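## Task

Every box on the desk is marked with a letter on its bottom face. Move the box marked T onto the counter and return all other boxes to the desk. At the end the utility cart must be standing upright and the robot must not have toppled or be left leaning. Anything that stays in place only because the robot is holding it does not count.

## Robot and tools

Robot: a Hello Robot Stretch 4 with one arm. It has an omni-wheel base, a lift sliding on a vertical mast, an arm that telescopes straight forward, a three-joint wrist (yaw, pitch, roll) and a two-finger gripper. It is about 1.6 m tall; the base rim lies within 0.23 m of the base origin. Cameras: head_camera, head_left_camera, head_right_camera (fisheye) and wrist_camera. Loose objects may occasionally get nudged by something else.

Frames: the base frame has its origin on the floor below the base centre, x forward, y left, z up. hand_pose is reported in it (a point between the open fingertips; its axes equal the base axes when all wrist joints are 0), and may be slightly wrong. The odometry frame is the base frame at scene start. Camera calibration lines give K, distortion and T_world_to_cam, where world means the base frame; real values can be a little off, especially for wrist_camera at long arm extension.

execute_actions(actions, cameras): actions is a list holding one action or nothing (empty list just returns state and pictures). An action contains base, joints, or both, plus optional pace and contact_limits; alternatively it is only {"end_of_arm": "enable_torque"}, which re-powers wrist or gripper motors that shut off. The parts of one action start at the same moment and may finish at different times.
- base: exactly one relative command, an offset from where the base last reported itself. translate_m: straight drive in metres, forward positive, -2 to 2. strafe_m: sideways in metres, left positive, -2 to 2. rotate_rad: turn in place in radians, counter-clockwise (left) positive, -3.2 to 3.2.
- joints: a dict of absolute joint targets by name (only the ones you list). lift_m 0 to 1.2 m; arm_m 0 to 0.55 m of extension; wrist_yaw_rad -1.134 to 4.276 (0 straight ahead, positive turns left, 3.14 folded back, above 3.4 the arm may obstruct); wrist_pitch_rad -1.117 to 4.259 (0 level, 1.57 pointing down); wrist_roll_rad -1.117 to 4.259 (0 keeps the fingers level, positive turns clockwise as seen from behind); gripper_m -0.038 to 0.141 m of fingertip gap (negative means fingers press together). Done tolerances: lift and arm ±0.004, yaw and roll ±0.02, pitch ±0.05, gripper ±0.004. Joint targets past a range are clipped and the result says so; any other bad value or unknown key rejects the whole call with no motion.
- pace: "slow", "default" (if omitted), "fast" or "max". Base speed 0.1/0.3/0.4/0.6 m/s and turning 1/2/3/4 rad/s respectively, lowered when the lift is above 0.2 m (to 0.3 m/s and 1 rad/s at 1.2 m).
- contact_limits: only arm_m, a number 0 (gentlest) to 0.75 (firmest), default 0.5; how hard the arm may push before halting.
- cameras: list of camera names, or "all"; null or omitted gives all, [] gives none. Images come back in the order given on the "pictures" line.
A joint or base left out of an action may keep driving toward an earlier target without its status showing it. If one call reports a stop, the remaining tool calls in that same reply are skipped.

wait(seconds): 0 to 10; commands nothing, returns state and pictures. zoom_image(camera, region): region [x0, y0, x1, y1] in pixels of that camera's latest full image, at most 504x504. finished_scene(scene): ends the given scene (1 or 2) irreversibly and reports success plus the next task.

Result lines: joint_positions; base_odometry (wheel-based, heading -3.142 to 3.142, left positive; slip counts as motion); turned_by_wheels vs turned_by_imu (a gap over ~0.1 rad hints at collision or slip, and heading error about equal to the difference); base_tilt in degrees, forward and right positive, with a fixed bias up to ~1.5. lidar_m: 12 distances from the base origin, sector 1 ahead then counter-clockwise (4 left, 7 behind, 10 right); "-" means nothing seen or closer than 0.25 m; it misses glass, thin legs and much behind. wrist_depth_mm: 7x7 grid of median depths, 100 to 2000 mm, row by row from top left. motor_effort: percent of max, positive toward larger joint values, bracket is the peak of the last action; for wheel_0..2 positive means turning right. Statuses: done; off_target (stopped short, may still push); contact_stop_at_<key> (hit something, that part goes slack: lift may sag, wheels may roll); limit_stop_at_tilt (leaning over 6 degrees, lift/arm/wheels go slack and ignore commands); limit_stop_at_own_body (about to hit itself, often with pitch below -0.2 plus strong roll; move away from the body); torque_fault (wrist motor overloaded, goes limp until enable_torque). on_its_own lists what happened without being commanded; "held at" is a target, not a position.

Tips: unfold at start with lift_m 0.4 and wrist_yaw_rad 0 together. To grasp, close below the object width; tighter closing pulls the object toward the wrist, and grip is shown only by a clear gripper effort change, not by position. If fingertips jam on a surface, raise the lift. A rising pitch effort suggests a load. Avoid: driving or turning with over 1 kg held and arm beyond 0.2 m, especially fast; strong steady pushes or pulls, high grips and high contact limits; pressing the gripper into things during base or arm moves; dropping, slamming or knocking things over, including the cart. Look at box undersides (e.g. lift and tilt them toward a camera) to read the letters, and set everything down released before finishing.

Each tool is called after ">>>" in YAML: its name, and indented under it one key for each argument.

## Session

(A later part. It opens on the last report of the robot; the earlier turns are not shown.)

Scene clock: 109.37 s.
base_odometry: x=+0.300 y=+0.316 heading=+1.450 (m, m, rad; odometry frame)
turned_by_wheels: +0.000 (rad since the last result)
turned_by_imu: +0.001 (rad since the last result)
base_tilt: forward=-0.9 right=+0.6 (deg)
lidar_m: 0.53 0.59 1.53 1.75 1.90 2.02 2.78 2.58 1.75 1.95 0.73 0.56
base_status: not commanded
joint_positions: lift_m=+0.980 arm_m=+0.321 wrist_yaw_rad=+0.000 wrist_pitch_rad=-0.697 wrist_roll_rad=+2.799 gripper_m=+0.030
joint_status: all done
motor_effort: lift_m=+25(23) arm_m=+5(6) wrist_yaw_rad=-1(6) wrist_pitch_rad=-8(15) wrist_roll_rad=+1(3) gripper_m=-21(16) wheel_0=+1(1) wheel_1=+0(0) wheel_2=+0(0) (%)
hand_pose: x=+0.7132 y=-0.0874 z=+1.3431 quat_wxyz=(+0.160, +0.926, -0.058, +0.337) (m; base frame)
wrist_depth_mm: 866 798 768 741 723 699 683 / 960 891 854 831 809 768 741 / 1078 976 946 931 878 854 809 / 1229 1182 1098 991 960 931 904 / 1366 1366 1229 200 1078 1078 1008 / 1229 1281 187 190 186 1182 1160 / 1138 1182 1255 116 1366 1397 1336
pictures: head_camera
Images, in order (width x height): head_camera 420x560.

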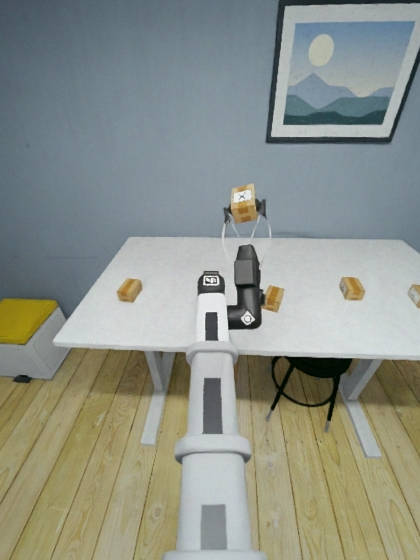

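>>> execute_actions:
  actions:
    - {"joints":{"wrist_pitch_rad":0.35,"wrist_roll_rad":0.005,"wrist_yaw_rad":0.4}}
  cameras: []

>>> execute_actions:
  actions:
    - {"joints":{"lift_m":0.897}}
  cameras: []

>>> execute_actions:
  actions:
    - {"joints":{"gripper_m":0.11}}
  cameras: ["wrist_camera"]

>>> execute_actions:
  actions:
    - {"joints":{"lift_m":0.97,"gripper_m":0.14},"pace":"fast"}
  cameras: []

>>> execute_actions:
  actions:
    - {"base":{"strafe_m":-0.115},"joints":{"wrist_yaw_rad":-0.1,"arm_m":0.30},"pace":"fast"}
  cameras: ["head_camera","wrist_camera"]

Scene clock: 123.67 s.
base_odometry: x=+0.300 y=+0.316 heading=+1.450 (m, m, rad; odometry frame)
turned_by_wheels: +0.000 (rad since the last result)
turned_by_imu: +0.002 (rad since the last result)
base_tilt: forward=-0.8 right=+0.7 (deg)
lidar_m: 0.54 0.60 1.54 1.74 1.91 2.03 2.78 2.59 1.74 1.94 0.75 0.56
base_status: not commanded
joint_positions: lift_m=+0.980 arm_m=+0.321 wrist_yaw_rad=+0.400 wrist_pitch_rad=+0.353 wrist_roll_rad=+0.006 gripper_m=+0.030
joint_status: all done
motor_effort: lift_m=+25(25) arm_m=+5(5) wrist_yaw_rad=+3(9) wrist_pitch_rad=-8(9) wrist_roll_rad=-1(7) gripper_m=-18(17) wheel_0=+1(1) wheel_1=+0(0) wheel_2=+0(1) (%)
hand_pose: x=+0.7754 y=+0.0249 z=+1.0582 quat_wxyz=(+0.965, -0.032, +0.172, +0.195) (m; base frame)
wrist_depth_mm: 1205 1025 891 778 715 647 597 / 1255 1098 946 820 732 676 615 / 1366 1160 991 866 778 699 640 / 1537 723 661 661 654 647 647 / 399 430 477 200 452 473 473 / 373 375 186 190 186 370 368 / 312 297 309 116 306 294 306
pictures: none
No camera images: the call's "cameras" was empty. Leave "cameras" out to get every camera's image.

Scene clock: 125.00 s.
base_odometry: x=+0.300 y=+0.316 heading=+1.450 (m, m, rad; odometry frame)
turned_by_wheels: +0.000 (rad since the last result)
turned_by_imu: +0.000 (rad since the last result)
base_tilt: forward=-0.9 right=+0.6 (deg)
lidar_m: 0.54 0.58 1.53 1.74 1.91 2.02 2.79 2.58 1.74 1.93 0.74 0.55
base_status: not commanded
joint_positions: lift_m=+0.897 arm_m=+0.321 wrist_yaw_rad=+0.400 wrist_pitch_rad=+0.353 wrist_roll_rad=+0.006 gripper_m=+0.030
joint_status: all done
motor_effort: lift_m=+17(22) arm_m=+5(5) wrist_yaw_rad=+4(0) wrist_pitch_rad=-9(7) wrist_roll_rad=-2(1) gripper_m=-16(18) wheel_0=+1(1) wheel_1=+0(0) wheel_2=+0(0) (%)
hand_pose: x=+0.7754 y=+0.0249 z=+0.9758 quat_wxyz=(+0.965, -0.032, +0.173, +0.195) (m; base frame)
wrist_depth_mm: 1182 1025 891 798 715 640 597 / 1229 1098 931 831 741 661 615 / 1366 1098 699 691 683 661 627 / 349 402 430 430 427 424 421 / 314 312 314 200 293 307 304 / 245 245 186 190 186 240 240 / 203 193 200 116 199 191 199
pictures: none
No camera images: the call's "cameras" was empty. Leave "cameras" out to get every camera's image.

Scene clock: 126.63 s.
base_odometry: x=+0.300 y=+0.316 heading=+1.450 (m, m, rad; odometry frame)
turned_by_wheels: +0.000 (rad since the last result)
turned_by_imu: +0.000 (rad since the last result)
base_tilt: forward=-0.8 right=+0.7 (deg)
lidar_m: 0.54 0.59 1.53 1.74 1.91 2.02 2.77 2.59 1.72 1.94 0.73 0.56
base_status: not commanded
joint_positions: lift_m=+0.897 arm_m=+0.321 wrist_yaw_rad=+0.400 wrist_pitch_rad=+0.353 wrist_roll_rad=+0.006 gripper_m=+0.110
joint_status: all done
motor_effort: lift_m=+17(17) arm_m=+5(5) wrist_yaw_rad=+1(2) wrist_pitch_rad=-7(7) wrist_roll_rad=-3(1) gripper_m=+0(19) wheel_0=+1(1) wheel_1=+0(0) wheel_2=-1(0) (%)
hand_pose: x=+0.7754 y=+0.0249 z=+0.9759 quat_wxyz=(+0.965, -0.032, +0.172, +0.195) (m; base frame)
wrist_depth_mm: 1205 1008 878 788 707 647 597 / 1281 1078 946 831 741 668 621 / 1366 1098 707 691 683 668 627 / 353 404 433 430 427 427 424 / 315 315 315 211 296 310 307 / 245 246 217 200 196 222 240 / 203 196 202 117 206 195 200
pictures: wrist_camera
camera_calibration (this result's frames):
wrist_camera: T_world_to_cam=[[0.399709, -0.916525, -0.0146352, -0.268323], [-0.334732, -0.131081, -0.933152, 1.2249], [0.853339, 0.377888, -0.359185, -0.0982517], [0, 0, 0, 1]] pos_world=[0.601108, -0.0482352, 1.1038]
Images, in order (width x height): wrist_camera 616x392.

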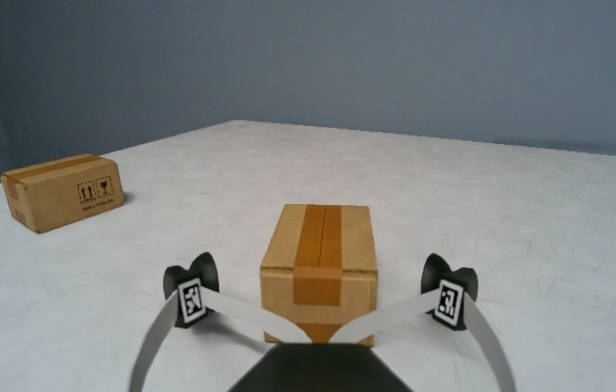

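Scene clock: 127.90 s.
base_odometry: x=+0.300 y=+0.316 heading=+1.450 (m, m, rad; odometry frame)
turned_by_wheels: +0.000 (rad since the last result)
turned_by_imu: +0.000 (rad since the last result)
base_tilt: forward=-0.8 right=+0.6 (deg)
lidar_m: 0.54 0.59 1.51 1.74 1.90 2.01 2.79 2.60 1.74 1.94 0.73 0.57
base_status: not commanded
joint_positions: lift_m=+0.970 arm_m=+0.321 wrist_yaw_rad=+0.400 wrist_pitch_rad=+0.352 wrist_roll_rad=+0.006 gripper_m=+0.140
joint_status: all done
motor_effort: lift_m=+24(25) arm_m=+5(5) wrist_yaw_rad=+4(2) wrist_pitch_rad=-6(7) wrist_roll_rad=+0(2) gripper_m=+0(0) wheel_0=+1(1) wheel_1=+0(0) wheel_2=+0(0) (%)
hand_pose: x=+0.7754 y=+0.0249 z=+1.0484 quat_wxyz=(+0.965, -0.032, +0.172, +0.195) (m; base frame)
wrist_depth_mm: 1205 1025 891 778 707 647 603 / 1255 1098 931 831 741 668 621 / 1366 1160 976 854 788 707 647 / 1464 640 640 634 634 627 627 / 384 415 462 466 459 452 452 / 359 332 332 282 330 195 353 / 298 294 297 122 296 291 294
pictures: none
No camera images: the call's "cameras" was empty. Leave "cameras" out to get every camera's image.

Scene clock: 129.33 s.
base_odometry: x=+0.414 y=+0.302 heading=+1.450 (m, m, rad; odometry frame)
turned_by_wheels: +0.000 (rad since the last result)
turned_by_imu: +0.000 (rad since the last result)
base_tilt: forward=-0.8 right=+0.5 (deg)
lidar_m: 0.52 0.59 0.84 1.86 2.03 2.11 2.80 2.04 1.63 1.83 0.72 0.56
base_status: done
joint_positions: lift_m=+0.970 arm_m=+0.301 wrist_yaw_rad=-0.100 wrist_pitch_rad=+0.352 wrist_roll_rad=+0.006 gripper_m=+0.140
joint_status: all done
motor_effort: lift_m=+24(24) arm_m=-6(7) wrist_yaw_rad=+2(0) wrist_pitch_rad=-7(7) wrist_roll_rad=-1(4) gripper_m=+0(1) wheel_0=-1(9) wheel_1=+2(6) wheel_2=+0(1) (%)
hand_pose: x=+0.7326 y=-0.1140 z=+1.0484 quat_wxyz=(+0.983, +0.011, +0.175, -0.050) (m; base frame)
wrist_depth_mm: 741 732 741 741 741 741 750 / 759 768 778 778 778 768 778 / 820 809 809 820 820 820 809 / 647 640 640 634 634 621 627 / 462 466 462 462 462 455 455 / 345 332 332 281 330 194 353 / 293 296 297 122 297 291 296
pictures: head_camera, wrist_camera
camera_calibration (this result's frames):
wrist_camera: T_world_to_cam=[[-0.088214, -0.995995, -0.0145728, -0.0290631], [-0.356338, 0.0452154, -0.933262, 1.29604], [0.930183, -0.077134, -0.3589, -0.0917068], [0, 0, 0, 1]] pos_world=[0.54457, -0.0946214, 1.17621]
Images, in order (width x height): head_camera 420x560, wrist_camera 616x392.

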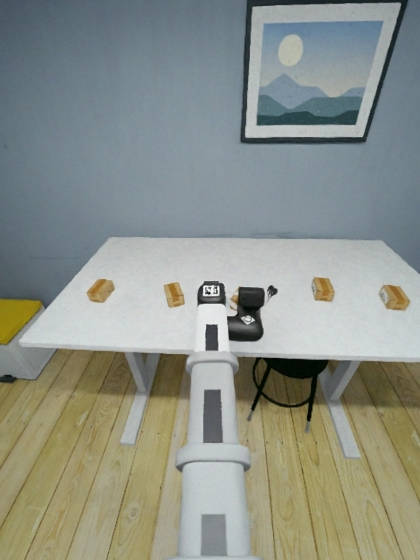

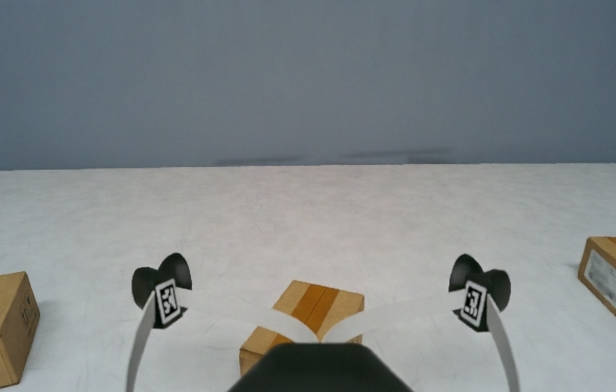

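>>> execute_actions:
  actions:
    - {"base":{"strafe_m":0.068},"joints":{"wrist_yaw_rad":-0.35,"arm_m":0.36,"lift_m":0.955},"pace":"fast"}
  cameras: ["wrist_camera"]

Scene clock: 138.07 s.
base_odometry: x=+0.347 y=+0.310 heading=+1.450 (m, m, rad; odometry frame)
turned_by_wheels: +0.000 (rad since the last result)
turned_by_imu: +0.001 (rad since the last result)
base_tilt: forward=-0.8 right=+0.7 (deg)
lidar_m: 0.54 0.59 1.56 1.79 1.96 2.06 2.79 2.55 1.71 1.88 0.74 0.56
base_status: done
joint_positions: lift_m=+0.955 arm_m=+0.359 wrist_yaw_rad=-0.350 wrist_pitch_rad=+0.352 wrist_roll_rad=+0.006 gripper_m=+0.140
joint_status: all done
motor_effort: lift_m=+17(22) arm_m=+5(5) wrist_yaw_rad=+2(3) wrist_pitch_rad=-4(6) wrist_roll_rad=-1(3) gripper_m=+1(1) wheel_0=+0(8) wheel_1=-2(11) wheel_2=-1(4) (%)
hand_pose: x=+0.7543 y=-0.1749 z=+1.0340 quat_wxyz=(+0.969, +0.033, +0.172, -0.172) (m; base frame)
wrist_depth_mm: 627 661 699 732 768 831 878 / 661 699 741 759 820 878 931 / 683 723 768 798 854 904 946 / 603 597 597 597 585 591 585 / 433 436 433 430 430 430 387 / 338 309 310 259 310 194 332 / 281 276 277 122 277 274 277
pictures: wrist_camera
camera_calibration (this result's frames):
wrist_camera: T_world_to_cam=[[-0.331732, -0.943261, -0.0145626, 0.10487], [-0.334064, 0.131894, -0.933277, 1.2915], [0.882244, -0.304733, -0.358863, -0.12546], [0, 0, 0, 1]] pos_world=[0.576919, -0.109653, 1.16183]
Images, in order (width x height): wrist_camera 616x392.

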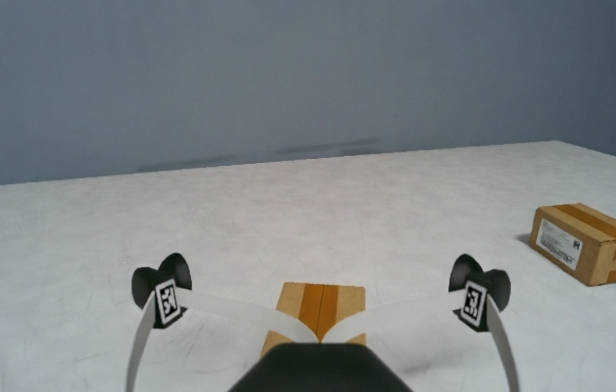

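>>> execute_actions:
  actions:
    - {"joints":{"lift_m":0.895,"gripper_m":0.1,"arm_m":0.355}}
  cameras: ["wrist_camera"]

>>> execute_actions:
  actions:
    - {"joints":{"gripper_m":0.03}}
  cameras: ["wrist_camera"]

>>> execute_actions:
  actions:
    - {"joints":{"lift_m":0.94,"wrist_pitch_rad":0.1}}
  cameras: []

>>> execute_actions:
  actions:
    - {"joints":{"lift_m":0.98,"wrist_pitch_rad":-0.7,"wrist_roll_rad":2.8,"wrist_yaw_rad":0}}
  cameras: ["head_camera"]

>>> zoom_image:
  camera: "head_camera"
  region: [170,150,310,290]

Scene clock: 146.03 s.
base_odometry: x=+0.347 y=+0.310 heading=+1.450 (m, m, rad; odometry frame)
turned_by_wheels: +0.000 (rad since the last result)
turned_by_imu: +0.001 (rad since the last result)
base_tilt: forward=-0.8 right=+0.6 (deg)
lidar_m: 0.54 0.57 1.57 1.80 1.95 2.06 2.78 2.53 1.70 1.90 0.72 0.57
base_status: not commanded
joint_positions: lift_m=+0.895 arm_m=+0.356 wrist_yaw_rad=-0.350 wrist_pitch_rad=+0.352 wrist_roll_rad=+0.006 gripper_m=+0.100
joint_status: all done
motor_effort: lift_m=+16(10) arm_m=-5(6) wrist_yaw_rad=+2(1) wrist_pitch_rad=-5(5) wrist_roll_rad=-3(3) gripper_m=-2(1) wheel_0=+0(0) wheel_1=-2(2) wheel_2=-1(1) (%)
hand_pose: x=+0.7514 y=-0.1749 z=+0.9741 quat_wxyz=(+0.969, +0.033, +0.172, -0.172) (m; base frame)
wrist_depth_mm: 634 661 699 741 788 831 904 / 661 699 732 788 820 891 931 / 668 699 683 683 676 683 683 / 436 433 430 427 424 421 370 / 309 310 310 207 309 306 304 / 241 242 193 190 196 229 238 / 200 198 199 116 198 190 198
pictures: wrist_camera
camera_calibration (this result's frames):
wrist_camera: T_world_to_cam=[[-0.331867, -0.943214, -0.0145626, 0.103086], [-0.334045, 0.131942, -0.933277, 1.23453], [0.882201, -0.304859, -0.358863, -0.144345], [0, 0, 0, 1]] pos_world=[0.573942, -0.10966, 1.10186]
Images, in order (width x height): wrist_camera 616x392.

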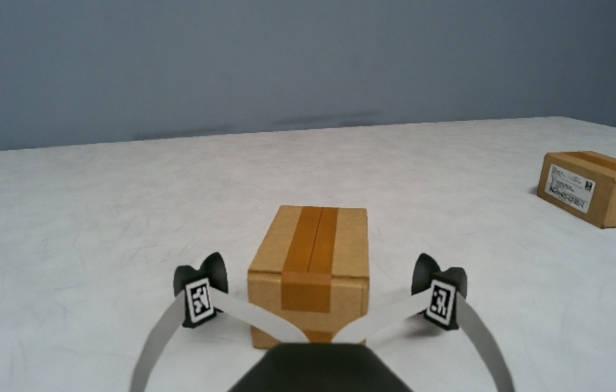

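Scene clock: 147.57 s.
base_odometry: x=+0.347 y=+0.310 heading=+1.450 (m, m, rad; odometry frame)
turned_by_wheels: +0.000 (rad since the last result)
turned_by_imu: +0.000 (rad since the last result)
base_tilt: forward=-0.8 right=+0.7 (deg)
lidar_m: 0.53 0.57 1.58 1.79 1.96 2.06 2.78 2.53 1.69 1.90 0.74 0.55
base_status: not commanded
joint_positions: lift_m=+0.895 arm_m=+0.356 wrist_yaw_rad=-0.350 wrist_pitch_rad=+0.353 wrist_roll_rad=+0.006 gripper_m=+0.030
joint_status: all done
motor_effort: lift_m=+16(16) arm_m=-6(6) wrist_yaw_rad=+2(1) wrist_pitch_rad=-7(8) wrist_roll_rad=-2(1) gripper_m=-17(19) wheel_0=+0(0) wheel_1=-2(2) wheel_2=-1(1) (%)
hand_pose: x=+0.7513 y=-0.1749 z=+0.9739 quat_wxyz=(+0.969, +0.033, +0.172, -0.172) (m; base frame)
wrist_depth_mm: 634 661 699 741 778 854 878 / 654 699 732 768 820 878 931 / 676 699 683 683 683 676 683 / 430 430 427 424 424 421 373 / 309 309 309 200 291 304 304 / 241 241 185 181 183 238 237 / 200 191 198 116 196 189 198
pictures: wrist_camera
camera_calibration (this result's frames):
wrist_camera: T_world_to_cam=[[-0.331873, -0.943212, -0.0145674, 0.103094], [-0.334431, 0.132082, -0.933118, 1.23457], [0.882052, -0.304805, -0.359274, -0.143825], [0, 0, 0, 1]] pos_world=[0.573953, -0.109664, 1.10182]
Images, in order (width x height): wrist_camera 616x392.

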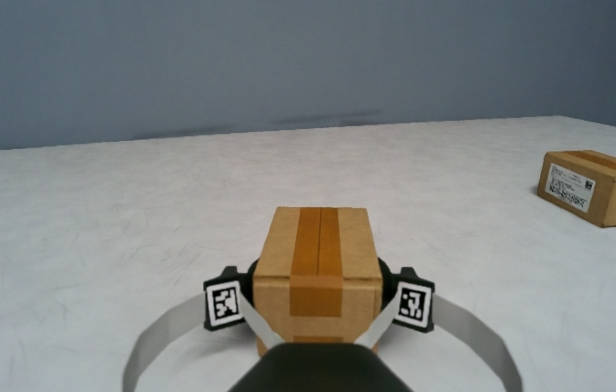

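Scene clock: 148.63 s.
base_odometry: x=+0.347 y=+0.310 heading=+1.450 (m, m, rad; odometry frame)
turned_by_wheels: +0.000 (rad since the last result)
turned_by_imu: +0.000 (rad since the last result)
base_tilt: forward=-0.9 right=+0.6 (deg)
lidar_m: 0.54 0.58 1.57 1.79 1.95 2.06 2.78 2.55 1.70 1.89 0.74 0.56
base_status: not commanded
joint_positions: lift_m=+0.940 arm_m=+0.356 wrist_yaw_rad=-0.350 wrist_pitch_rad=+0.104 wrist_roll_rad=+0.006 gripper_m=+0.030
joint_status: all done
motor_effort: lift_m=+25(27) arm_m=-6(6) wrist_yaw_rad=+0(2) wrist_pitch_rad=-9(14) wrist_roll_rad=-1(1) gripper_m=-19(18) wheel_0=+0(0) wheel_1=-2(2) wheel_2=-1(1) (%)
hand_pose: x=+0.7665 y=-0.1805 z=+1.0880 quat_wxyz=(+0.983, +0.012, +0.050, -0.174) (m; base frame)
wrist_depth_mm: 668 707 732 768 820 878 931 / 668 707 741 788 842 891 960 / 683 723 759 809 854 931 976 / 699 741 778 809 878 931 991 / 691 741 768 201 741 820 809 / 521 525 185 182 182 525 418 / 392 368 389 116 389 368 382
pictures: none
No camera images: the call's "cameras" was empty. Leave "cameras" out to get every camera's image.

Scene clock: 150.87 s.
base_odometry: x=+0.347 y=+0.310 heading=+1.450 (m, m, rad; odometry frame)
turned_by_wheels: +0.000 (rad since the last result)
turned_by_imu: +0.001 (rad since the last result)
base_tilt: forward=-0.8 right=+0.6 (deg)
lidar_m: 0.53 0.60 1.56 1.77 1.95 2.08 2.79 2.55 1.68 1.88 0.72 0.57
base_status: not commanded
joint_positions: lift_m=+0.980 arm_m=+0.356 wrist_yaw_rad=+0.000 wrist_pitch_rad=-0.697 wrist_roll_rad=+2.799 gripper_m=+0.030
joint_status: all done
motor_effort: lift_m=+25(27) arm_m=-6(6) wrist_yaw_rad=+4(2) wrist_pitch_rad=-8(15) wrist_roll_rad=+3(4) gripper_m=-19(18) wheel_0=+0(0) wheel_1=-2(2) wheel_2=-1(1) (%)
hand_pose: x=+0.7481 y=-0.0875 z=+1.3431 quat_wxyz=(+0.160, +0.926, -0.058, +0.337) (m; base frame)
wrist_depth_mm: 809 750 732 715 691 676 647 / 904 842 809 788 759 732 699 / 1042 960 891 866 842 809 768 / 1182 1118 1042 931 946 891 866 / 1308 1281 1160 200 1025 1008 960 / 1229 1281 185 181 182 1118 1098 / 1118 1160 1229 116 1366 1336 1255
pictures: head_camera
Images, in order (width x height): head_camera 420x560.

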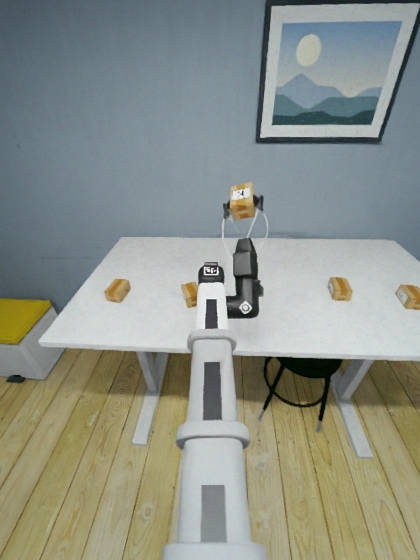

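Region (170, 150, 310, 290) of head_camera's 420x560 image, scaled by 3.600, with more detail than that image has.

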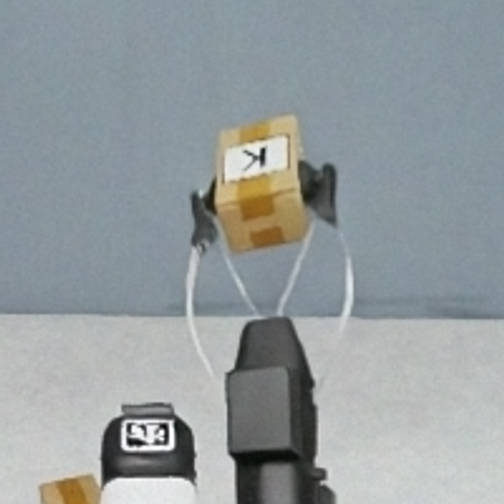

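>>> execute_actions:
  actions:
    - {"base":{"strafe_m":-0.22},"joints":{"wrist_pitch_rad":0.35,"wrist_roll_rad":0.005,"wrist_yaw_rad":0.1,"arm_m":0.35}}
  cameras: ["wrist_camera"]

>>> execute_actions:
  actions:
    - {"joints":{"lift_m":0.897}}
  cameras: []

>>> execute_actions:
  actions:
    - {"joints":{"gripper_m":0.09}}
  cameras: ["wrist_camera"]

>>> execute_actions:
  actions:
    - {"joints":{"lift_m":0.965,"gripper_m":0.14},"pace":"fast"}
  cameras: []

>>> execute_actions:
  actions:
    - {"base":{"strafe_m":-0.215},"pace":"fast"}
  cameras: ["head_camera","wrist_camera"]

Scene clock: 164.67 s.
base_odometry: x=+0.565 y=+0.284 heading=+1.450 (m, m, rad; odometry frame)
turned_by_wheels: +0.000 (rad since the last result)
turned_by_imu: +0.001 (rad since the last result)
base_tilt: forward=-0.8 right=+0.6 (deg)
lidar_m: 0.52 0.56 0.83 2.01 2.18 2.33 2.82 1.86 1.48 1.66 0.72 0.55
base_status: done
joint_positions: lift_m=+0.980 arm_m=+0.351 wrist_yaw_rad=+0.100 wrist_pitch_rad=+0.353 wrist_roll_rad=+0.006 gripper_m=+0.030
joint_status: all done
motor_effort: lift_m=+25(25) arm_m=-5(6) wrist_yaw_rad=+2(7) wrist_pitch_rad=-8(10) wrist_roll_rad=-3(8) gripper_m=-19(17) wheel_0=+0(8) wheel_1=+1(8) wheel_2=-1(0) (%)
hand_pose: x=+0.8000 y=-0.0600 z=+1.0582 quat_wxyz=(+0.983, -0.006, +0.175, +0.049) (m; base frame)
wrist_depth_mm: 778 732 707 676 647 627 609 / 820 778 741 707 683 654 634 / 866 831 778 750 723 691 668 / 668 668 668 661 654 654 647 / 480 480 480 201 452 473 473 / 375 377 184 181 182 370 368 / 312 297 309 116 306 294 303
pictures: wrist_camera
camera_calibration (this result's frames):
wrist_camera: T_world_to_cam=[[0.111108, -0.9937, -0.0146462, -0.128446], [-0.358686, -0.0263527, -0.933086, 1.32416], [0.926822, 0.108927, -0.359354, -0.132369], [0, 0, 0, 1]] pos_world=[0.611912, -0.0783235, 1.18611]
Images, in order (width x height): wrist_camera 616x392.

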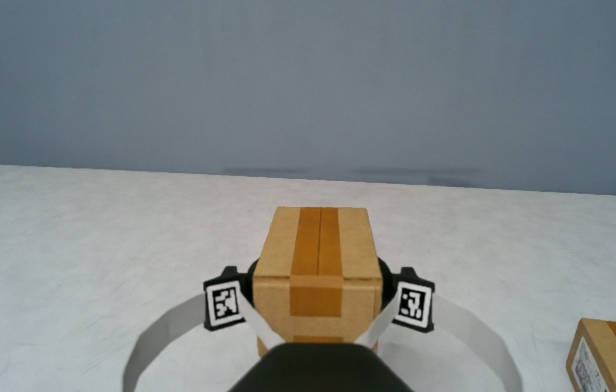

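Scene clock: 166.00 s.
base_odometry: x=+0.565 y=+0.284 heading=+1.450 (m, m, rad; odometry frame)
turned_by_wheels: +0.000 (rad since the last result)
turned_by_imu: +0.000 (rad since the last result)
base_tilt: forward=-0.8 right=+0.7 (deg)
lidar_m: 0.52 0.56 0.81 2.01 2.19 2.34 2.80 1.86 1.48 1.67 0.73 0.54
base_status: not commanded
joint_positions: lift_m=+0.897 arm_m=+0.351 wrist_yaw_rad=+0.100 wrist_pitch_rad=+0.353 wrist_roll_rad=+0.006 gripper_m=+0.030
joint_status: all done
motor_effort: lift_m=+17(28) arm_m=-6(6) wrist_yaw_rad=+0(0) wrist_pitch_rad=-7(8) wrist_roll_rad=-2(3) gripper_m=-18(18) wheel_0=+0(0) wheel_1=+1(1) wheel_2=-1(1) (%)
hand_pose: x=+0.8000 y=-0.0600 z=+0.9758 quat_wxyz=(+0.983, -0.006, +0.175, +0.049) (m; base frame)
wrist_depth_mm: 768 741 707 683 654 627 609 / 820 778 741 715 691 654 634 / 723 715 691 691 683 676 647 / 439 430 433 430 430 421 418 / 314 314 312 200 293 307 306 / 243 244 184 182 183 240 240 / 202 192 200 116 199 191 200
pictures: none
No camera images: the call's "cameras" was empty. Leave "cameras" out to get every camera's image.

Scene clock: 167.40 s.
base_odometry: x=+0.565 y=+0.284 heading=+1.450 (m, m, rad; odometry frame)
turned_by_wheels: +0.000 (rad since the last result)
turned_by_imu: +0.000 (rad since the last result)
base_tilt: forward=-0.8 right=+0.6 (deg)
lidar_m: 0.52 0.57 0.83 2.03 2.20 2.33 2.81 1.83 1.49 1.68 0.71 0.54
base_status: not commanded
joint_positions: lift_m=+0.897 arm_m=+0.351 wrist_yaw_rad=+0.100 wrist_pitch_rad=+0.353 wrist_roll_rad=+0.006 gripper_m=+0.090
joint_status: all done
motor_effort: lift_m=+17(16) arm_m=-6(6) wrist_yaw_rad=+1(1) wrist_pitch_rad=-7(7) wrist_roll_rad=-2(2) gripper_m=-1(18) wheel_0=+0(0) wheel_1=+1(1) wheel_2=-1(1) (%)
hand_pose: x=+0.8000 y=-0.0600 z=+0.9759 quat_wxyz=(+0.983, -0.006, +0.175, +0.049) (m; base frame)
wrist_depth_mm: 778 741 707 676 654 627 609 / 820 778 741 723 683 654 640 / 723 715 699 683 691 676 654 / 439 436 433 430 430 427 424 / 314 315 314 211 294 307 307 / 245 245 194 191 190 231 239 / 203 200 202 116 200 197 200
pictures: wrist_camera
camera_calibration (this result's frames):
wrist_camera: T_world_to_cam=[[0.111114, -0.9937, -0.0146353, -0.129667], [-0.358518, -0.0263453, -0.933151, 1.24733], [0.926886, 0.108933, -0.359187, -0.162162], [0, 0, 0, 1]] pos_world=[0.611905, -0.0783235, 1.1038]
Images, in order (width x height): wrist_camera 616x392.

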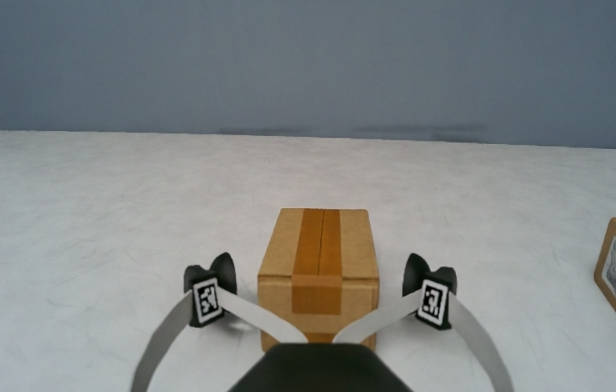

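Scene clock: 168.90 s.
base_odometry: x=+0.565 y=+0.284 heading=+1.450 (m, m, rad; odometry frame)
turned_by_wheels: +0.000 (rad since the last result)
turned_by_imu: +0.000 (rad since the last result)
base_tilt: forward=-0.8 right=+0.7 (deg)
lidar_m: 0.52 0.58 0.82 2.02 2.20 2.33 2.81 1.85 1.50 1.67 0.72 0.54
base_status: not commanded
joint_positions: lift_m=+0.965 arm_m=+0.351 wrist_yaw_rad=+0.100 wrist_pitch_rad=+0.352 wrist_roll_rad=+0.006 gripper_m=+0.140
joint_status: all done
motor_effort: lift_m=+25(27) arm_m=-6(6) wrist_yaw_rad=+2(3) wrist_pitch_rad=-7(7) wrist_roll_rad=-3(4) gripper_m=+1(0) wheel_0=+0(0) wheel_1=+1(1) wheel_2=-1(1) (%)
hand_pose: x=+0.8000 y=-0.0600 z=+1.0433 quat_wxyz=(+0.983, -0.006, +0.175, +0.049) (m; base frame)
wrist_depth_mm: 759 741 707 683 647 627 609 / 809 778 750 715 683 654 640 / 854 820 778 759 723 691 668 / 634 627 615 621 621 615 609 / 452 452 452 455 445 445 439 / 351 324 325 273 322 195 345 / 293 289 290 122 289 286 285
pictures: none
No camera images: the call's "cameras" was empty. Leave "cameras" out to get every camera's image.

Scene clock: 170.73 s.
base_odometry: x=+0.779 y=+0.258 heading=+1.450 (m, m, rad; odometry frame)
turned_by_wheels: +0.000 (rad since the last result)
turned_by_imu: +0.000 (rad since the last result)
base_tilt: forward=-0.9 right=+0.7 (deg)
lidar_m: 0.51 0.57 0.78 2.23 2.37 2.72 2.83 1.56 1.30 1.45 0.69 0.52
base_status: done
joint_positions: lift_m=+0.965 arm_m=+0.351 wrist_yaw_rad=+0.100 wrist_pitch_rad=+0.352 wrist_roll_rad=+0.006 gripper_m=+0.140
joint_status: not commanded
motor_effort: lift_m=+24(25) arm_m=-6(6) wrist_yaw_rad=+1(1) wrist_pitch_rad=-8(8) wrist_roll_rad=-4(4) gripper_m=+1(1) wheel_0=+0(9) wheel_1=+0(8) wheel_2=-1(1) (%)
hand_pose: x=+0.8000 y=-0.0600 z=+1.0434 quat_wxyz=(+0.983, -0.006, +0.175, +0.049) (m; base frame)
wrist_depth_mm: 759 723 691 668 634 615 597 / 798 759 723 699 668 647 621 / 842 809 768 741 707 676 654 / 634 634 621 621 615 615 609 / 452 452 452 452 449 442 442 / 281 309 325 272 322 195 347 / 258 289 289 122 287 286 289
pictures: head_camera, wrist_camera
camera_calibration (this result's frames):
wrist_camera: T_world_to_cam=[[0.111117, -0.9937, -0.0146327, -0.128684], [-0.358313, -0.0263249, -0.93323, 1.31022], [0.926965, 0.108941, -0.358981, -0.138221], [0, 0, 0, 1]] pos_world=[0.611893, -0.0783241, 1.17123]
Images, in order (width x height): head_camera 420x560, wrist_camera 616x392.

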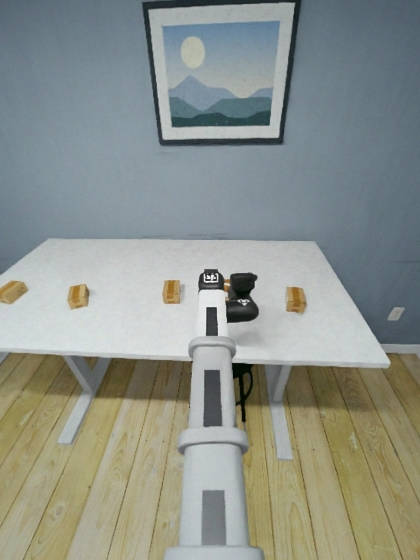

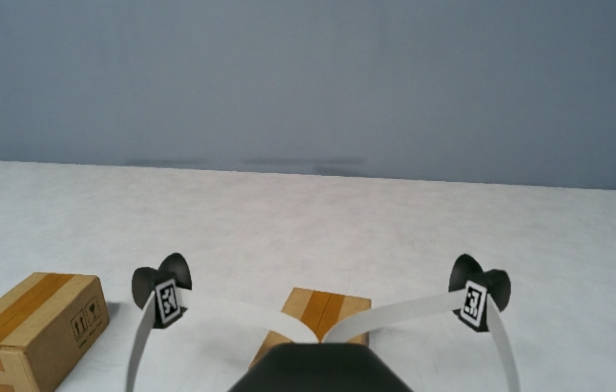

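>>> execute_actions:
  actions:
    - {"base":{"strafe_m":0.035},"joints":{"lift_m":0.895,"wrist_yaw_rad":0.0,"arm_m":0.352}}
  cameras: ["wrist_camera"]

Scene clock: 174.57 s.
base_odometry: x=+0.744 y=+0.262 heading=+1.450 (m, m, rad; odometry frame)
turned_by_wheels: +0.000 (rad since the last result)
turned_by_imu: +0.001 (rad since the last result)
base_tilt: forward=-0.8 right=+0.6 (deg)
lidar_m: 0.53 0.55 0.82 2.20 2.34 2.64 2.83 1.62 1.33 1.49 0.68 0.53
base_status: done
joint_positions: lift_m=+0.895 arm_m=+0.351 wrist_yaw_rad=+0.000 wrist_pitch_rad=+0.352 wrist_roll_rad=+0.006 gripper_m=+0.140
joint_status: all done
motor_effort: lift_m=+16(21) arm_m=+5(6) wrist_yaw_rad=+0(3) wrist_pitch_rad=-7(6) wrist_roll_rad=-3(2) gripper_m=-1(1) wheel_0=+1(7) wheel_1=-1(8) wheel_2=-1(2) (%)
hand_pose: x=+0.7927 y=-0.0873 z=+0.9740 quat_wxyz=(+0.985, +0.003, +0.175, +0.000) (m; base frame)
wrist_depth_mm: 707 691 683 668 654 640 640 / 750 732 715 699 683 668 668 / 715 707 691 683 676 699 668 / 430 430 427 427 421 421 421 / 252 310 309 206 290 306 304 / 231 223 222 200 197 195 237 / 201 198 198 122 204 196 198
pictures: wrist_camera
camera_calibration (this result's frames):
wrist_camera: T_world_to_cam=[[0.0117385, -0.999824, -0.0146185, -0.0778515], [-0.359139, 0.00942843, -0.933237, 1.24592], [0.93321, 0.0162049, -0.358965, -0.166456], [0, 0, 0, 1]] pos_world=[0.603711, -0.0868875, 1.10185]
Images, in order (width x height): wrist_camera 616x392.

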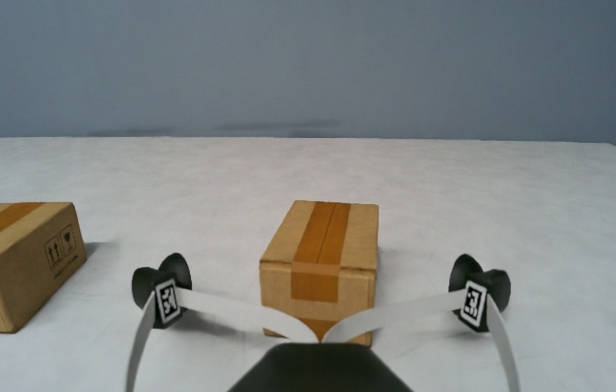

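>>> execute_actions:
  actions:
    - {"joints":{"gripper_m":0.03,"arm_m":0.362}}
  cameras: ["wrist_camera"]

>>> execute_actions:
  actions:
    - {"joints":{"lift_m":0.93,"wrist_pitch_rad":0.1}}
  cameras: []

>>> execute_actions:
  actions:
    - {"joints":{"lift_m":0.98,"wrist_pitch_rad":-0.7,"wrist_roll_rad":2.7}}
  cameras: ["head_camera"]

>>> zoom_image:
  camera: "head_camera"
  region: [170,150,310,290]

Scene clock: 181.73 s.
base_odometry: x=+0.744 y=+0.262 heading=+1.450 (m, m, rad; odometry frame)
turned_by_wheels: +0.000 (rad since the last result)
turned_by_imu: +0.001 (rad since the last result)
base_tilt: forward=-0.9 right=+0.7 (deg)
lidar_m: 0.52 0.55 0.81 2.20 2.35 2.65 2.82 1.60 1.35 1.50 0.71 0.53
base_status: not commanded
joint_positions: lift_m=+0.895 arm_m=+0.361 wrist_yaw_rad=+0.000 wrist_pitch_rad=+0.353 wrist_roll_rad=+0.006 gripper_m=+0.030
joint_status: all done
motor_effort: lift_m=+16(16) arm_m=+6(5) wrist_yaw_rad=+3(0) wrist_pitch_rad=-6(8) wrist_roll_rad=-2(3) gripper_m=-19(18) wheel_0=+1(1) wheel_1=-1(1) wheel_2=-1(1) (%)
hand_pose: x=+0.8026 y=-0.0874 z=+0.9739 quat_wxyz=(+0.984, +0.003, +0.175, +0.000) (m; base frame)
wrist_depth_mm: 699 683 676 654 640 634 621 / 732 723 707 691 683 661 647 / 707 707 683 683 668 683 668 / 430 427 424 424 418 418 415 / 252 309 307 200 289 303 301 / 231 241 183 180 180 237 236 / 200 191 198 120 196 189 197
pictures: wrist_camera
camera_calibration (this result's frames):
wrist_camera: T_world_to_cam=[[0.0115475, -0.999826, -0.014623, -0.0778615], [-0.359515, 0.00949476, -0.933091, 1.24953], [0.933068, 0.016032, -0.359343, -0.175231], [0, 0, 0, 1]] pos_world=[0.613625, -0.0869026, 1.10182]
Images, in order (width x height): wrist_camera 616x392.

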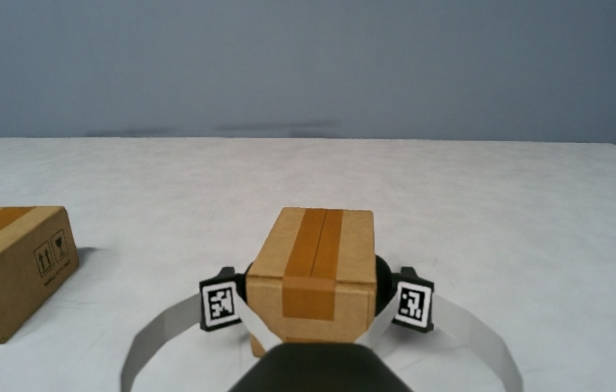

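Scene clock: 182.70 s.
base_odometry: x=+0.744 y=+0.262 heading=+1.450 (m, m, rad; odometry frame)
turned_by_wheels: +0.000 (rad since the last result)
turned_by_imu: +0.000 (rad since the last result)
base_tilt: forward=-0.7 right=+0.7 (deg)
lidar_m: 0.51 0.55 0.80 2.20 2.34 2.64 2.83 1.61 1.31 1.49 0.68 0.54
base_status: not commanded
joint_positions: lift_m=+0.930 arm_m=+0.361 wrist_yaw_rad=+0.000 wrist_pitch_rad=+0.104 wrist_roll_rad=+0.006 gripper_m=+0.030
joint_status: all done
motor_effort: lift_m=+25(26) arm_m=+6(6) wrist_yaw_rad=+1(4) wrist_pitch_rad=-11(13) wrist_roll_rad=-2(2) gripper_m=-19(17) wheel_0=+1(1) wheel_1=-1(1) wheel_2=-1(1) (%)
hand_pose: x=+0.8188 y=-0.0874 z=+1.0780 quat_wxyz=(+0.999, +0.003, +0.052, +0.000) (m; base frame)
wrist_depth_mm: 741 732 715 699 683 661 654 / 750 732 715 707 683 676 661 / 759 750 732 723 707 691 676 / 778 759 750 723 715 699 683 / 778 759 741 200 715 715 691 / 500 504 183 179 180 504 496 / 377 349 373 120 368 349 382
pictures: none
No camera images: the call's "cameras" was empty. Leave "cameras" out to get every camera's image.

Scene clock: 184.87 s.
base_odometry: x=+0.744 y=+0.262 heading=+1.450 (m, m, rad; odometry frame)
turned_by_wheels: +0.000 (rad since the last result)
turned_by_imu: +0.001 (rad since the last result)
base_tilt: forward=-0.8 right=+0.6 (deg)
lidar_m: 0.51 0.56 0.82 2.21 2.34 2.64 2.82 1.62 1.32 1.50 0.72 0.52
base_status: not commanded
joint_positions: lift_m=+0.980 arm_m=+0.361 wrist_yaw_rad=+0.000 wrist_pitch_rad=-0.697 wrist_roll_rad=+2.699 gripper_m=+0.030
joint_status: all done
motor_effort: lift_m=+26(32) arm_m=+5(6) wrist_yaw_rad=+3(2) wrist_pitch_rad=-8(16) wrist_roll_rad=+0(2) gripper_m=-18(17) wheel_0=+1(1) wheel_1=-1(1) wheel_2=-1(1) (%)
hand_pose: x=+0.7531 y=-0.0874 z=+1.3430 quat_wxyz=(+0.206, +0.917, -0.075, +0.333) (m; base frame)
wrist_depth_mm: 831 778 732 691 661 634 603 / 931 866 809 741 699 683 654 / 1060 991 891 831 778 723 707 / 1205 1138 1008 904 854 820 788 / 1308 1308 1138 200 917 917 878 / 1182 1255 183 179 180 1008 976 / 1098 1138 1229 116 1281 1205 1098
pictures: head_camera
Images, in order (width x height): head_camera 420x560.

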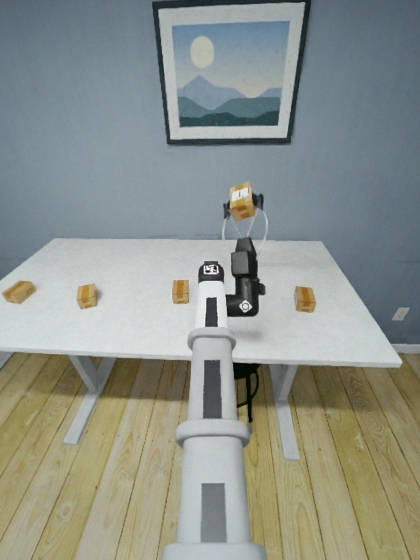

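Region (170, 150, 310, 290) of head_camera's 420x560 image, scaled by 3.600, with more detail than that image has.

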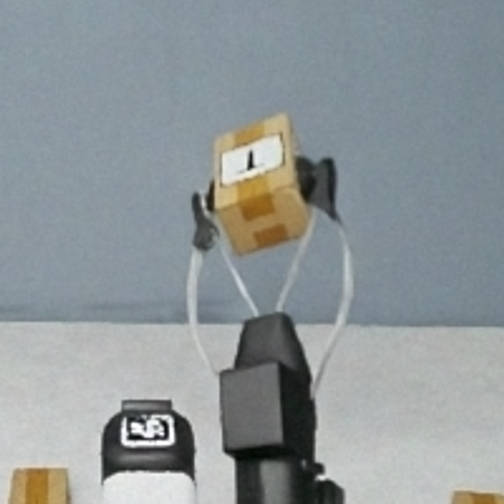

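The letter looks like an upside-down T; I'll bring it closer to confirm.

>>> execute_actions:
  actions:
    - {"joints":{"arm_m":0.1,"wrist_pitch_rad":-1.0,"wrist_roll_rad":3.1},"pace":"fast"}

>>> zoom_image:
  camera: "head_camera"
  region: [180,140,340,300]

Scene clock: 189.77 s.
base_odometry: x=+0.744 y=+0.262 heading=+1.450 (m, m, rad; odometry frame)
turned_by_wheels: +0.000 (rad since the last result)
turned_by_imu: +0.001 (rad since the last result)
base_tilt: forward=-0.8 right=+0.7 (deg)
lidar_m: 0.51 0.55 0.79 2.20 2.36 2.63 2.82 1.62 1.33 1.48 0.70 0.52
base_status: not commanded
joint_positions: lift_m=+0.980 arm_m=+0.101 wrist_yaw_rad=+0.000 wrist_pitch_rad=-0.998 wrist_roll_rad=+3.100 gripper_m=+0.030
joint_status: all done
motor_effort: lift_m=+25(25) arm_m=-6(6) wrist_yaw_rad=+3(1) wrist_pitch_rad=-6(14) wrist_roll_rad=+3(7) gripper_m=-19(18) wheel_0=+1(1) wheel_1=-1(1) wheel_2=-1(1) (%)
hand_pose: x=+0.4282 y=-0.0874 z=+1.4003 quat_wxyz=(+0.018, +0.878, -0.010, +0.479) (m; base frame)
wrist_depth_mm: 1098 1098 1078 1060 1060 1078 1098 / 1255 1229 1281 1281 1281 1229 1255 / 1464 1499 1499 1499 1499 1537 1537 / 1499 1499 1464 1464 1499 1537 1464 / 1336 1336 1336 200 1336 1336 1336 / 1229 1255 183 179 180 1255 1205 / 1160 1138 1160 120 1160 1138 1160
pictures: head_camera, head_left_camera, head_right_camera, wrist_camera
camera_calibration (this result's frames):
wrist_camera: T_world_to_cam=[[0.0404779, 0.999154, -0.0072303, 0.0846975], [-0.848005, 0.0381798, 0.528611, -0.322371], [0.52844, -0.0152657, 0.848833, -1.19397], [0, 0, 0, 1]] pos_world=[0.354141, -0.0905446, 1.1845]
Images, in order (width x height): head_camera 420x560, head_left_camera 420x672, head_right_camera 420x672, wrist_camera 616x392.

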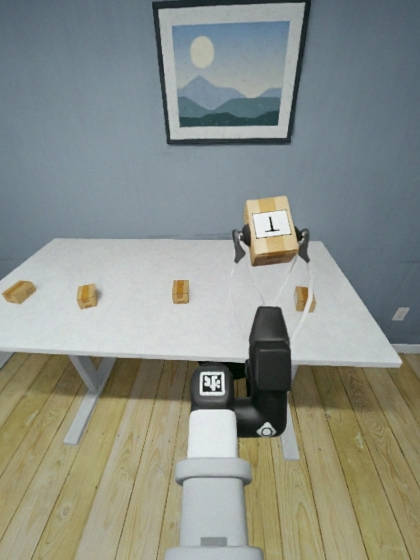

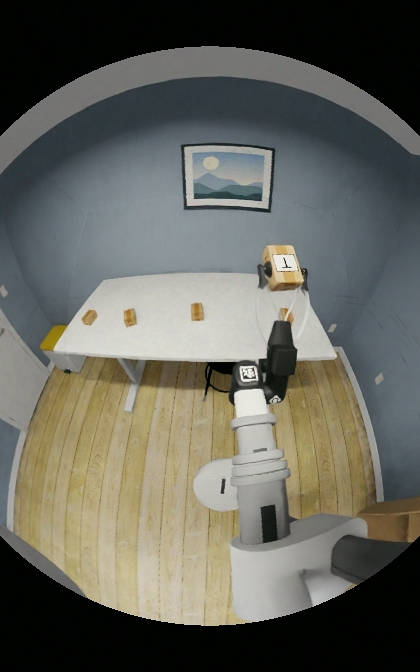

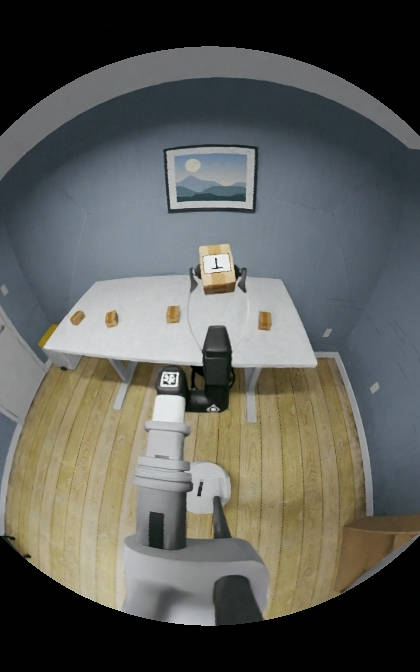

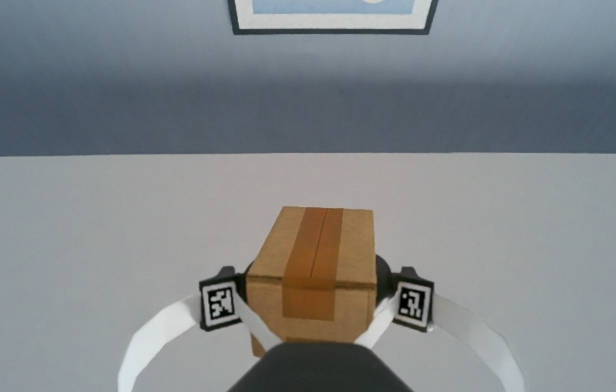

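Region (180, 140, 340, 300) of head_camera's 420x560 image, scaled by 3.150, with more detail than that image has.

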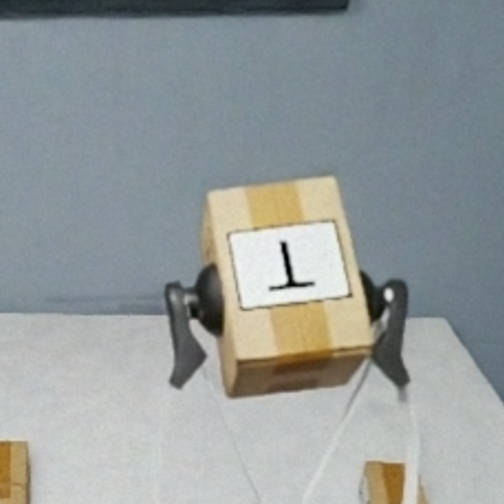

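The letter is T. Next I'll turn around to find the counter.

>>> execute_actions:
  actions:
    - {"base":{"rotate_rad":3.14},"joints":{"arm_m":0.0,"wrist_pitch_rad":0.35,"wrist_roll_rad":0.005,"lift_m":1.0}}

Scene clock: 198.07 s.
base_odometry: x=+0.744 y=+0.262 heading=-1.693 (m, m, rad; odometry frame)
turned_by_wheels: +3.140 (rad since the last result)
turned_by_imu: +3.111 (rad since the last result)
base_tilt: forward=-0.8 right=+0.6 (deg)
lidar_m: 2.77 1.62 1.33 1.49 0.69 0.54 0.52 0.56 0.80 2.19 2.33 2.60
base_status: done
joint_positions: lift_m=+1.000 arm_m=+0.001 wrist_yaw_rad=+0.000 wrist_pitch_rad=+0.353 wrist_roll_rad=+0.006 gripper_m=+0.030
joint_status: all done
motor_effort: lift_m=+24(25) arm_m=-6(6) wrist_yaw_rad=+3(2) wrist_pitch_rad=-8(8) wrist_roll_rad=+0(8) gripper_m=-18(19) wheel_0=+0(4) wheel_1=+1(6) wheel_2=+0(8) (%)
hand_pose: x=+0.4430 y=-0.0874 z=+1.0782 quat_wxyz=(+0.984, +0.003, +0.176, +0.000) (m; base frame)
wrist_depth_mm: - - - - - - - / - - - - - - - / - - - - - - - / - - - - - - - / - - - 200 - - - / 1921 1921 184 179 180 1863 1921 / 1576 1537 1618 120 1576 1499 1537
pictures: head_camera, head_left_camera, head_right_camera, wrist_camera
camera_calibration (this result's frames):
wrist_camera: T_world_to_cam=[[0.0116147, -0.999825, -0.0146535, -0.072159], [-0.359746, 0.00949509, -0.933002, 1.21754], [0.932978, 0.0161081, -0.359573, 0.198068], [0, 0, 0, 1]] pos_world=[0.254051, -0.0868976, 1.20613]
Images, in order (width x height): head_camera 420x560, head_left_camera 420x672, head_right_camera 420x672, wrist_camera 616x392.

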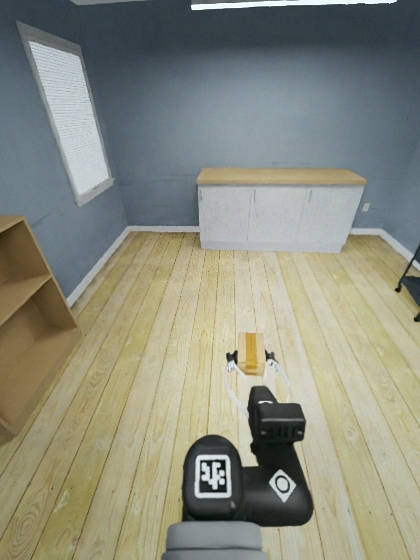

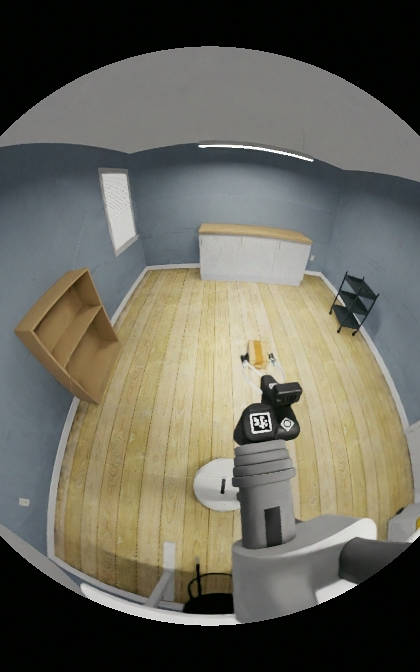

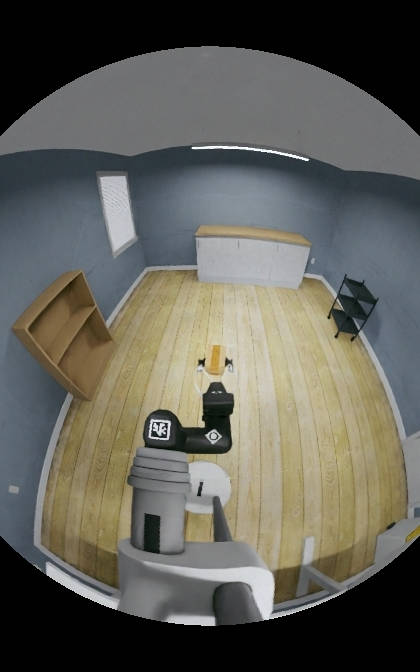

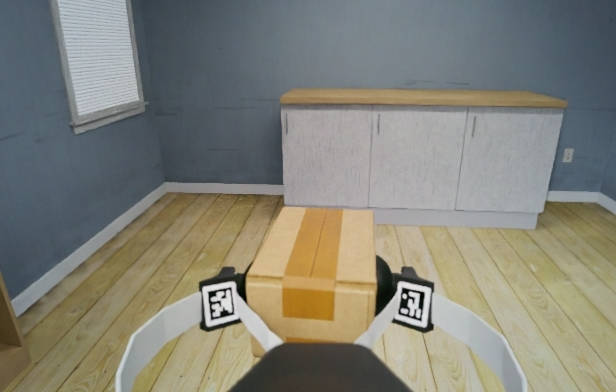

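>>> execute_actions:
  actions:
    - {"base":{"translate_m":2.0},"joints":{"arm_m":0.2,"lift_m":0.95},"pace":"fast"}
  cameras: ["head_camera","wrist_camera"]

Scene clock: 209.63 s.
base_odometry: x=+0.500 y=-1.723 heading=-1.693 (m, m, rad; odometry frame)
turned_by_wheels: +0.000 (rad since the last result)
turned_by_imu: -0.004 (rad since the last result)
base_tilt: forward=-0.8 right=+0.6 (deg)
lidar_m: 0.79 1.50 1.38 1.36 1.24 1.67 3.34 3.12 2.41 1.82 1.06 0.81
base_status: done
joint_positions: lift_m=+0.950 arm_m=+0.199 wrist_yaw_rad=+0.000 wrist_pitch_rad=+0.353 wrist_roll_rad=+0.006 gripper_m=+0.030
joint_status: all done
motor_effort: lift_m=+18(28) arm_m=+6(6) wrist_yaw_rad=+1(2) wrist_pitch_rad=-10(11) wrist_roll_rad=-2(5) gripper_m=-19(19) wheel_0=-1(5) wheel_1=-1(7) wheel_2=+1(9) (%)
hand_pose: x=+0.6406 y=-0.0874 z=+1.0287 quat_wxyz=(+0.984, +0.003, +0.176, +0.000) (m; base frame)
wrist_depth_mm: 976 946 917 917 891 891 891 / 1008 1008 976 960 946 931 904 / 1078 1060 1025 1008 991 960 960 / 1138 1098 699 683 691 676 676 / 1205 535 504 200 469 500 492 / 1281 488 183 180 180 410 407 / 1366 521 508 120 473 455 452
pictures: head_camera, wrist_camera
camera_calibration (this result's frames):
wrist_camera: T_world_to_cam=[[0.0115393, -0.999826, -0.0146394, -0.075167], [-0.359955, 0.00950541, -0.932921, 1.2425], [0.932898, 0.0160347, -0.359783, -0.00382927], [0, 0, 0, 1]] pos_world=[0.451683, -0.086903, 1.15667]
Images, in order (width x height): head_camera 420x560, wrist_camera 616x392.

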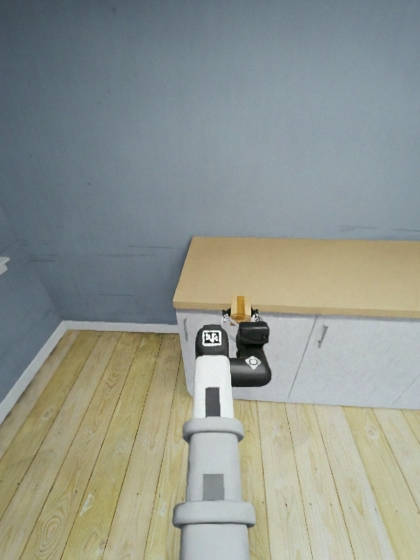

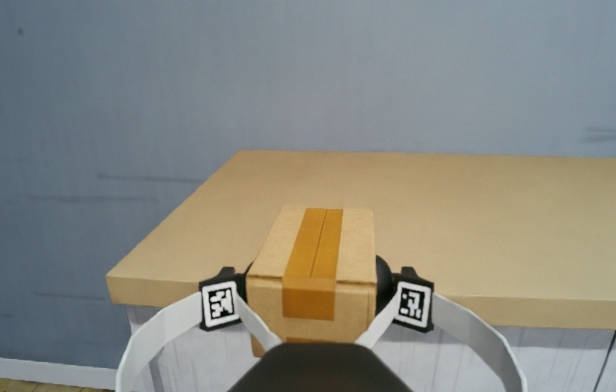

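>>> execute_actions:
  actions:
    - {"joints":{"arm_m":0.53,"lift_m":0.885},"pace":"fast"}
  cameras: ["wrist_camera"]

Scene clock: 214.97 s.
base_odometry: x=+0.500 y=-1.723 heading=-1.693 (m, m, rad; odometry frame)
turned_by_wheels: +0.000 (rad since the last result)
turned_by_imu: +0.001 (rad since the last result)
base_tilt: forward=-0.8 right=+0.6 (deg)
lidar_m: 0.78 1.50 1.38 1.36 1.25 1.66 3.36 3.13 2.39 1.80 1.05 0.82
base_status: not commanded
joint_positions: lift_m=+0.885 arm_m=+0.529 wrist_yaw_rad=+0.000 wrist_pitch_rad=+0.353 wrist_roll_rad=+0.006 gripper_m=+0.030
joint_status: all done
motor_effort: lift_m=+17(20) arm_m=+6(6) wrist_yaw_rad=+2(2) wrist_pitch_rad=-8(9) wrist_roll_rad=-4(2) gripper_m=-18(20) wheel_0=-1(1) wheel_1=-1(1) wheel_2=+1(1) (%)
hand_pose: x=+0.9706 y=-0.0874 z=+0.9637 quat_wxyz=(+0.984, +0.003, +0.176, +0.000) (m; base frame)
wrist_depth_mm: 647 640 621 609 603 591 585 / 676 668 661 640 634 621 609 / 707 707 691 676 668 654 647 / 759 732 508 504 500 500 492 / 809 368 370 200 345 362 362 / 287 287 183 180 180 283 282 / 238 228 236 120 235 225 239
pictures: wrist_camera
camera_calibration (this result's frames):
wrist_camera: T_world_to_cam=[[0.0116474, -0.999825, -0.0146365, -0.0800044], [-0.359908, 0.00946465, -0.93294, 1.30066], [0.932915, 0.0161342, -0.359735, -0.335101], [0, 0, 0, 1]] pos_world=[0.78167, -0.0868942, 1.09172]
Images, in order (width x height): wrist_camera 616x392.

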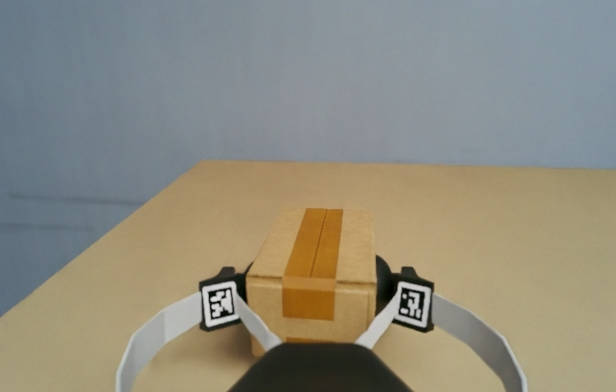

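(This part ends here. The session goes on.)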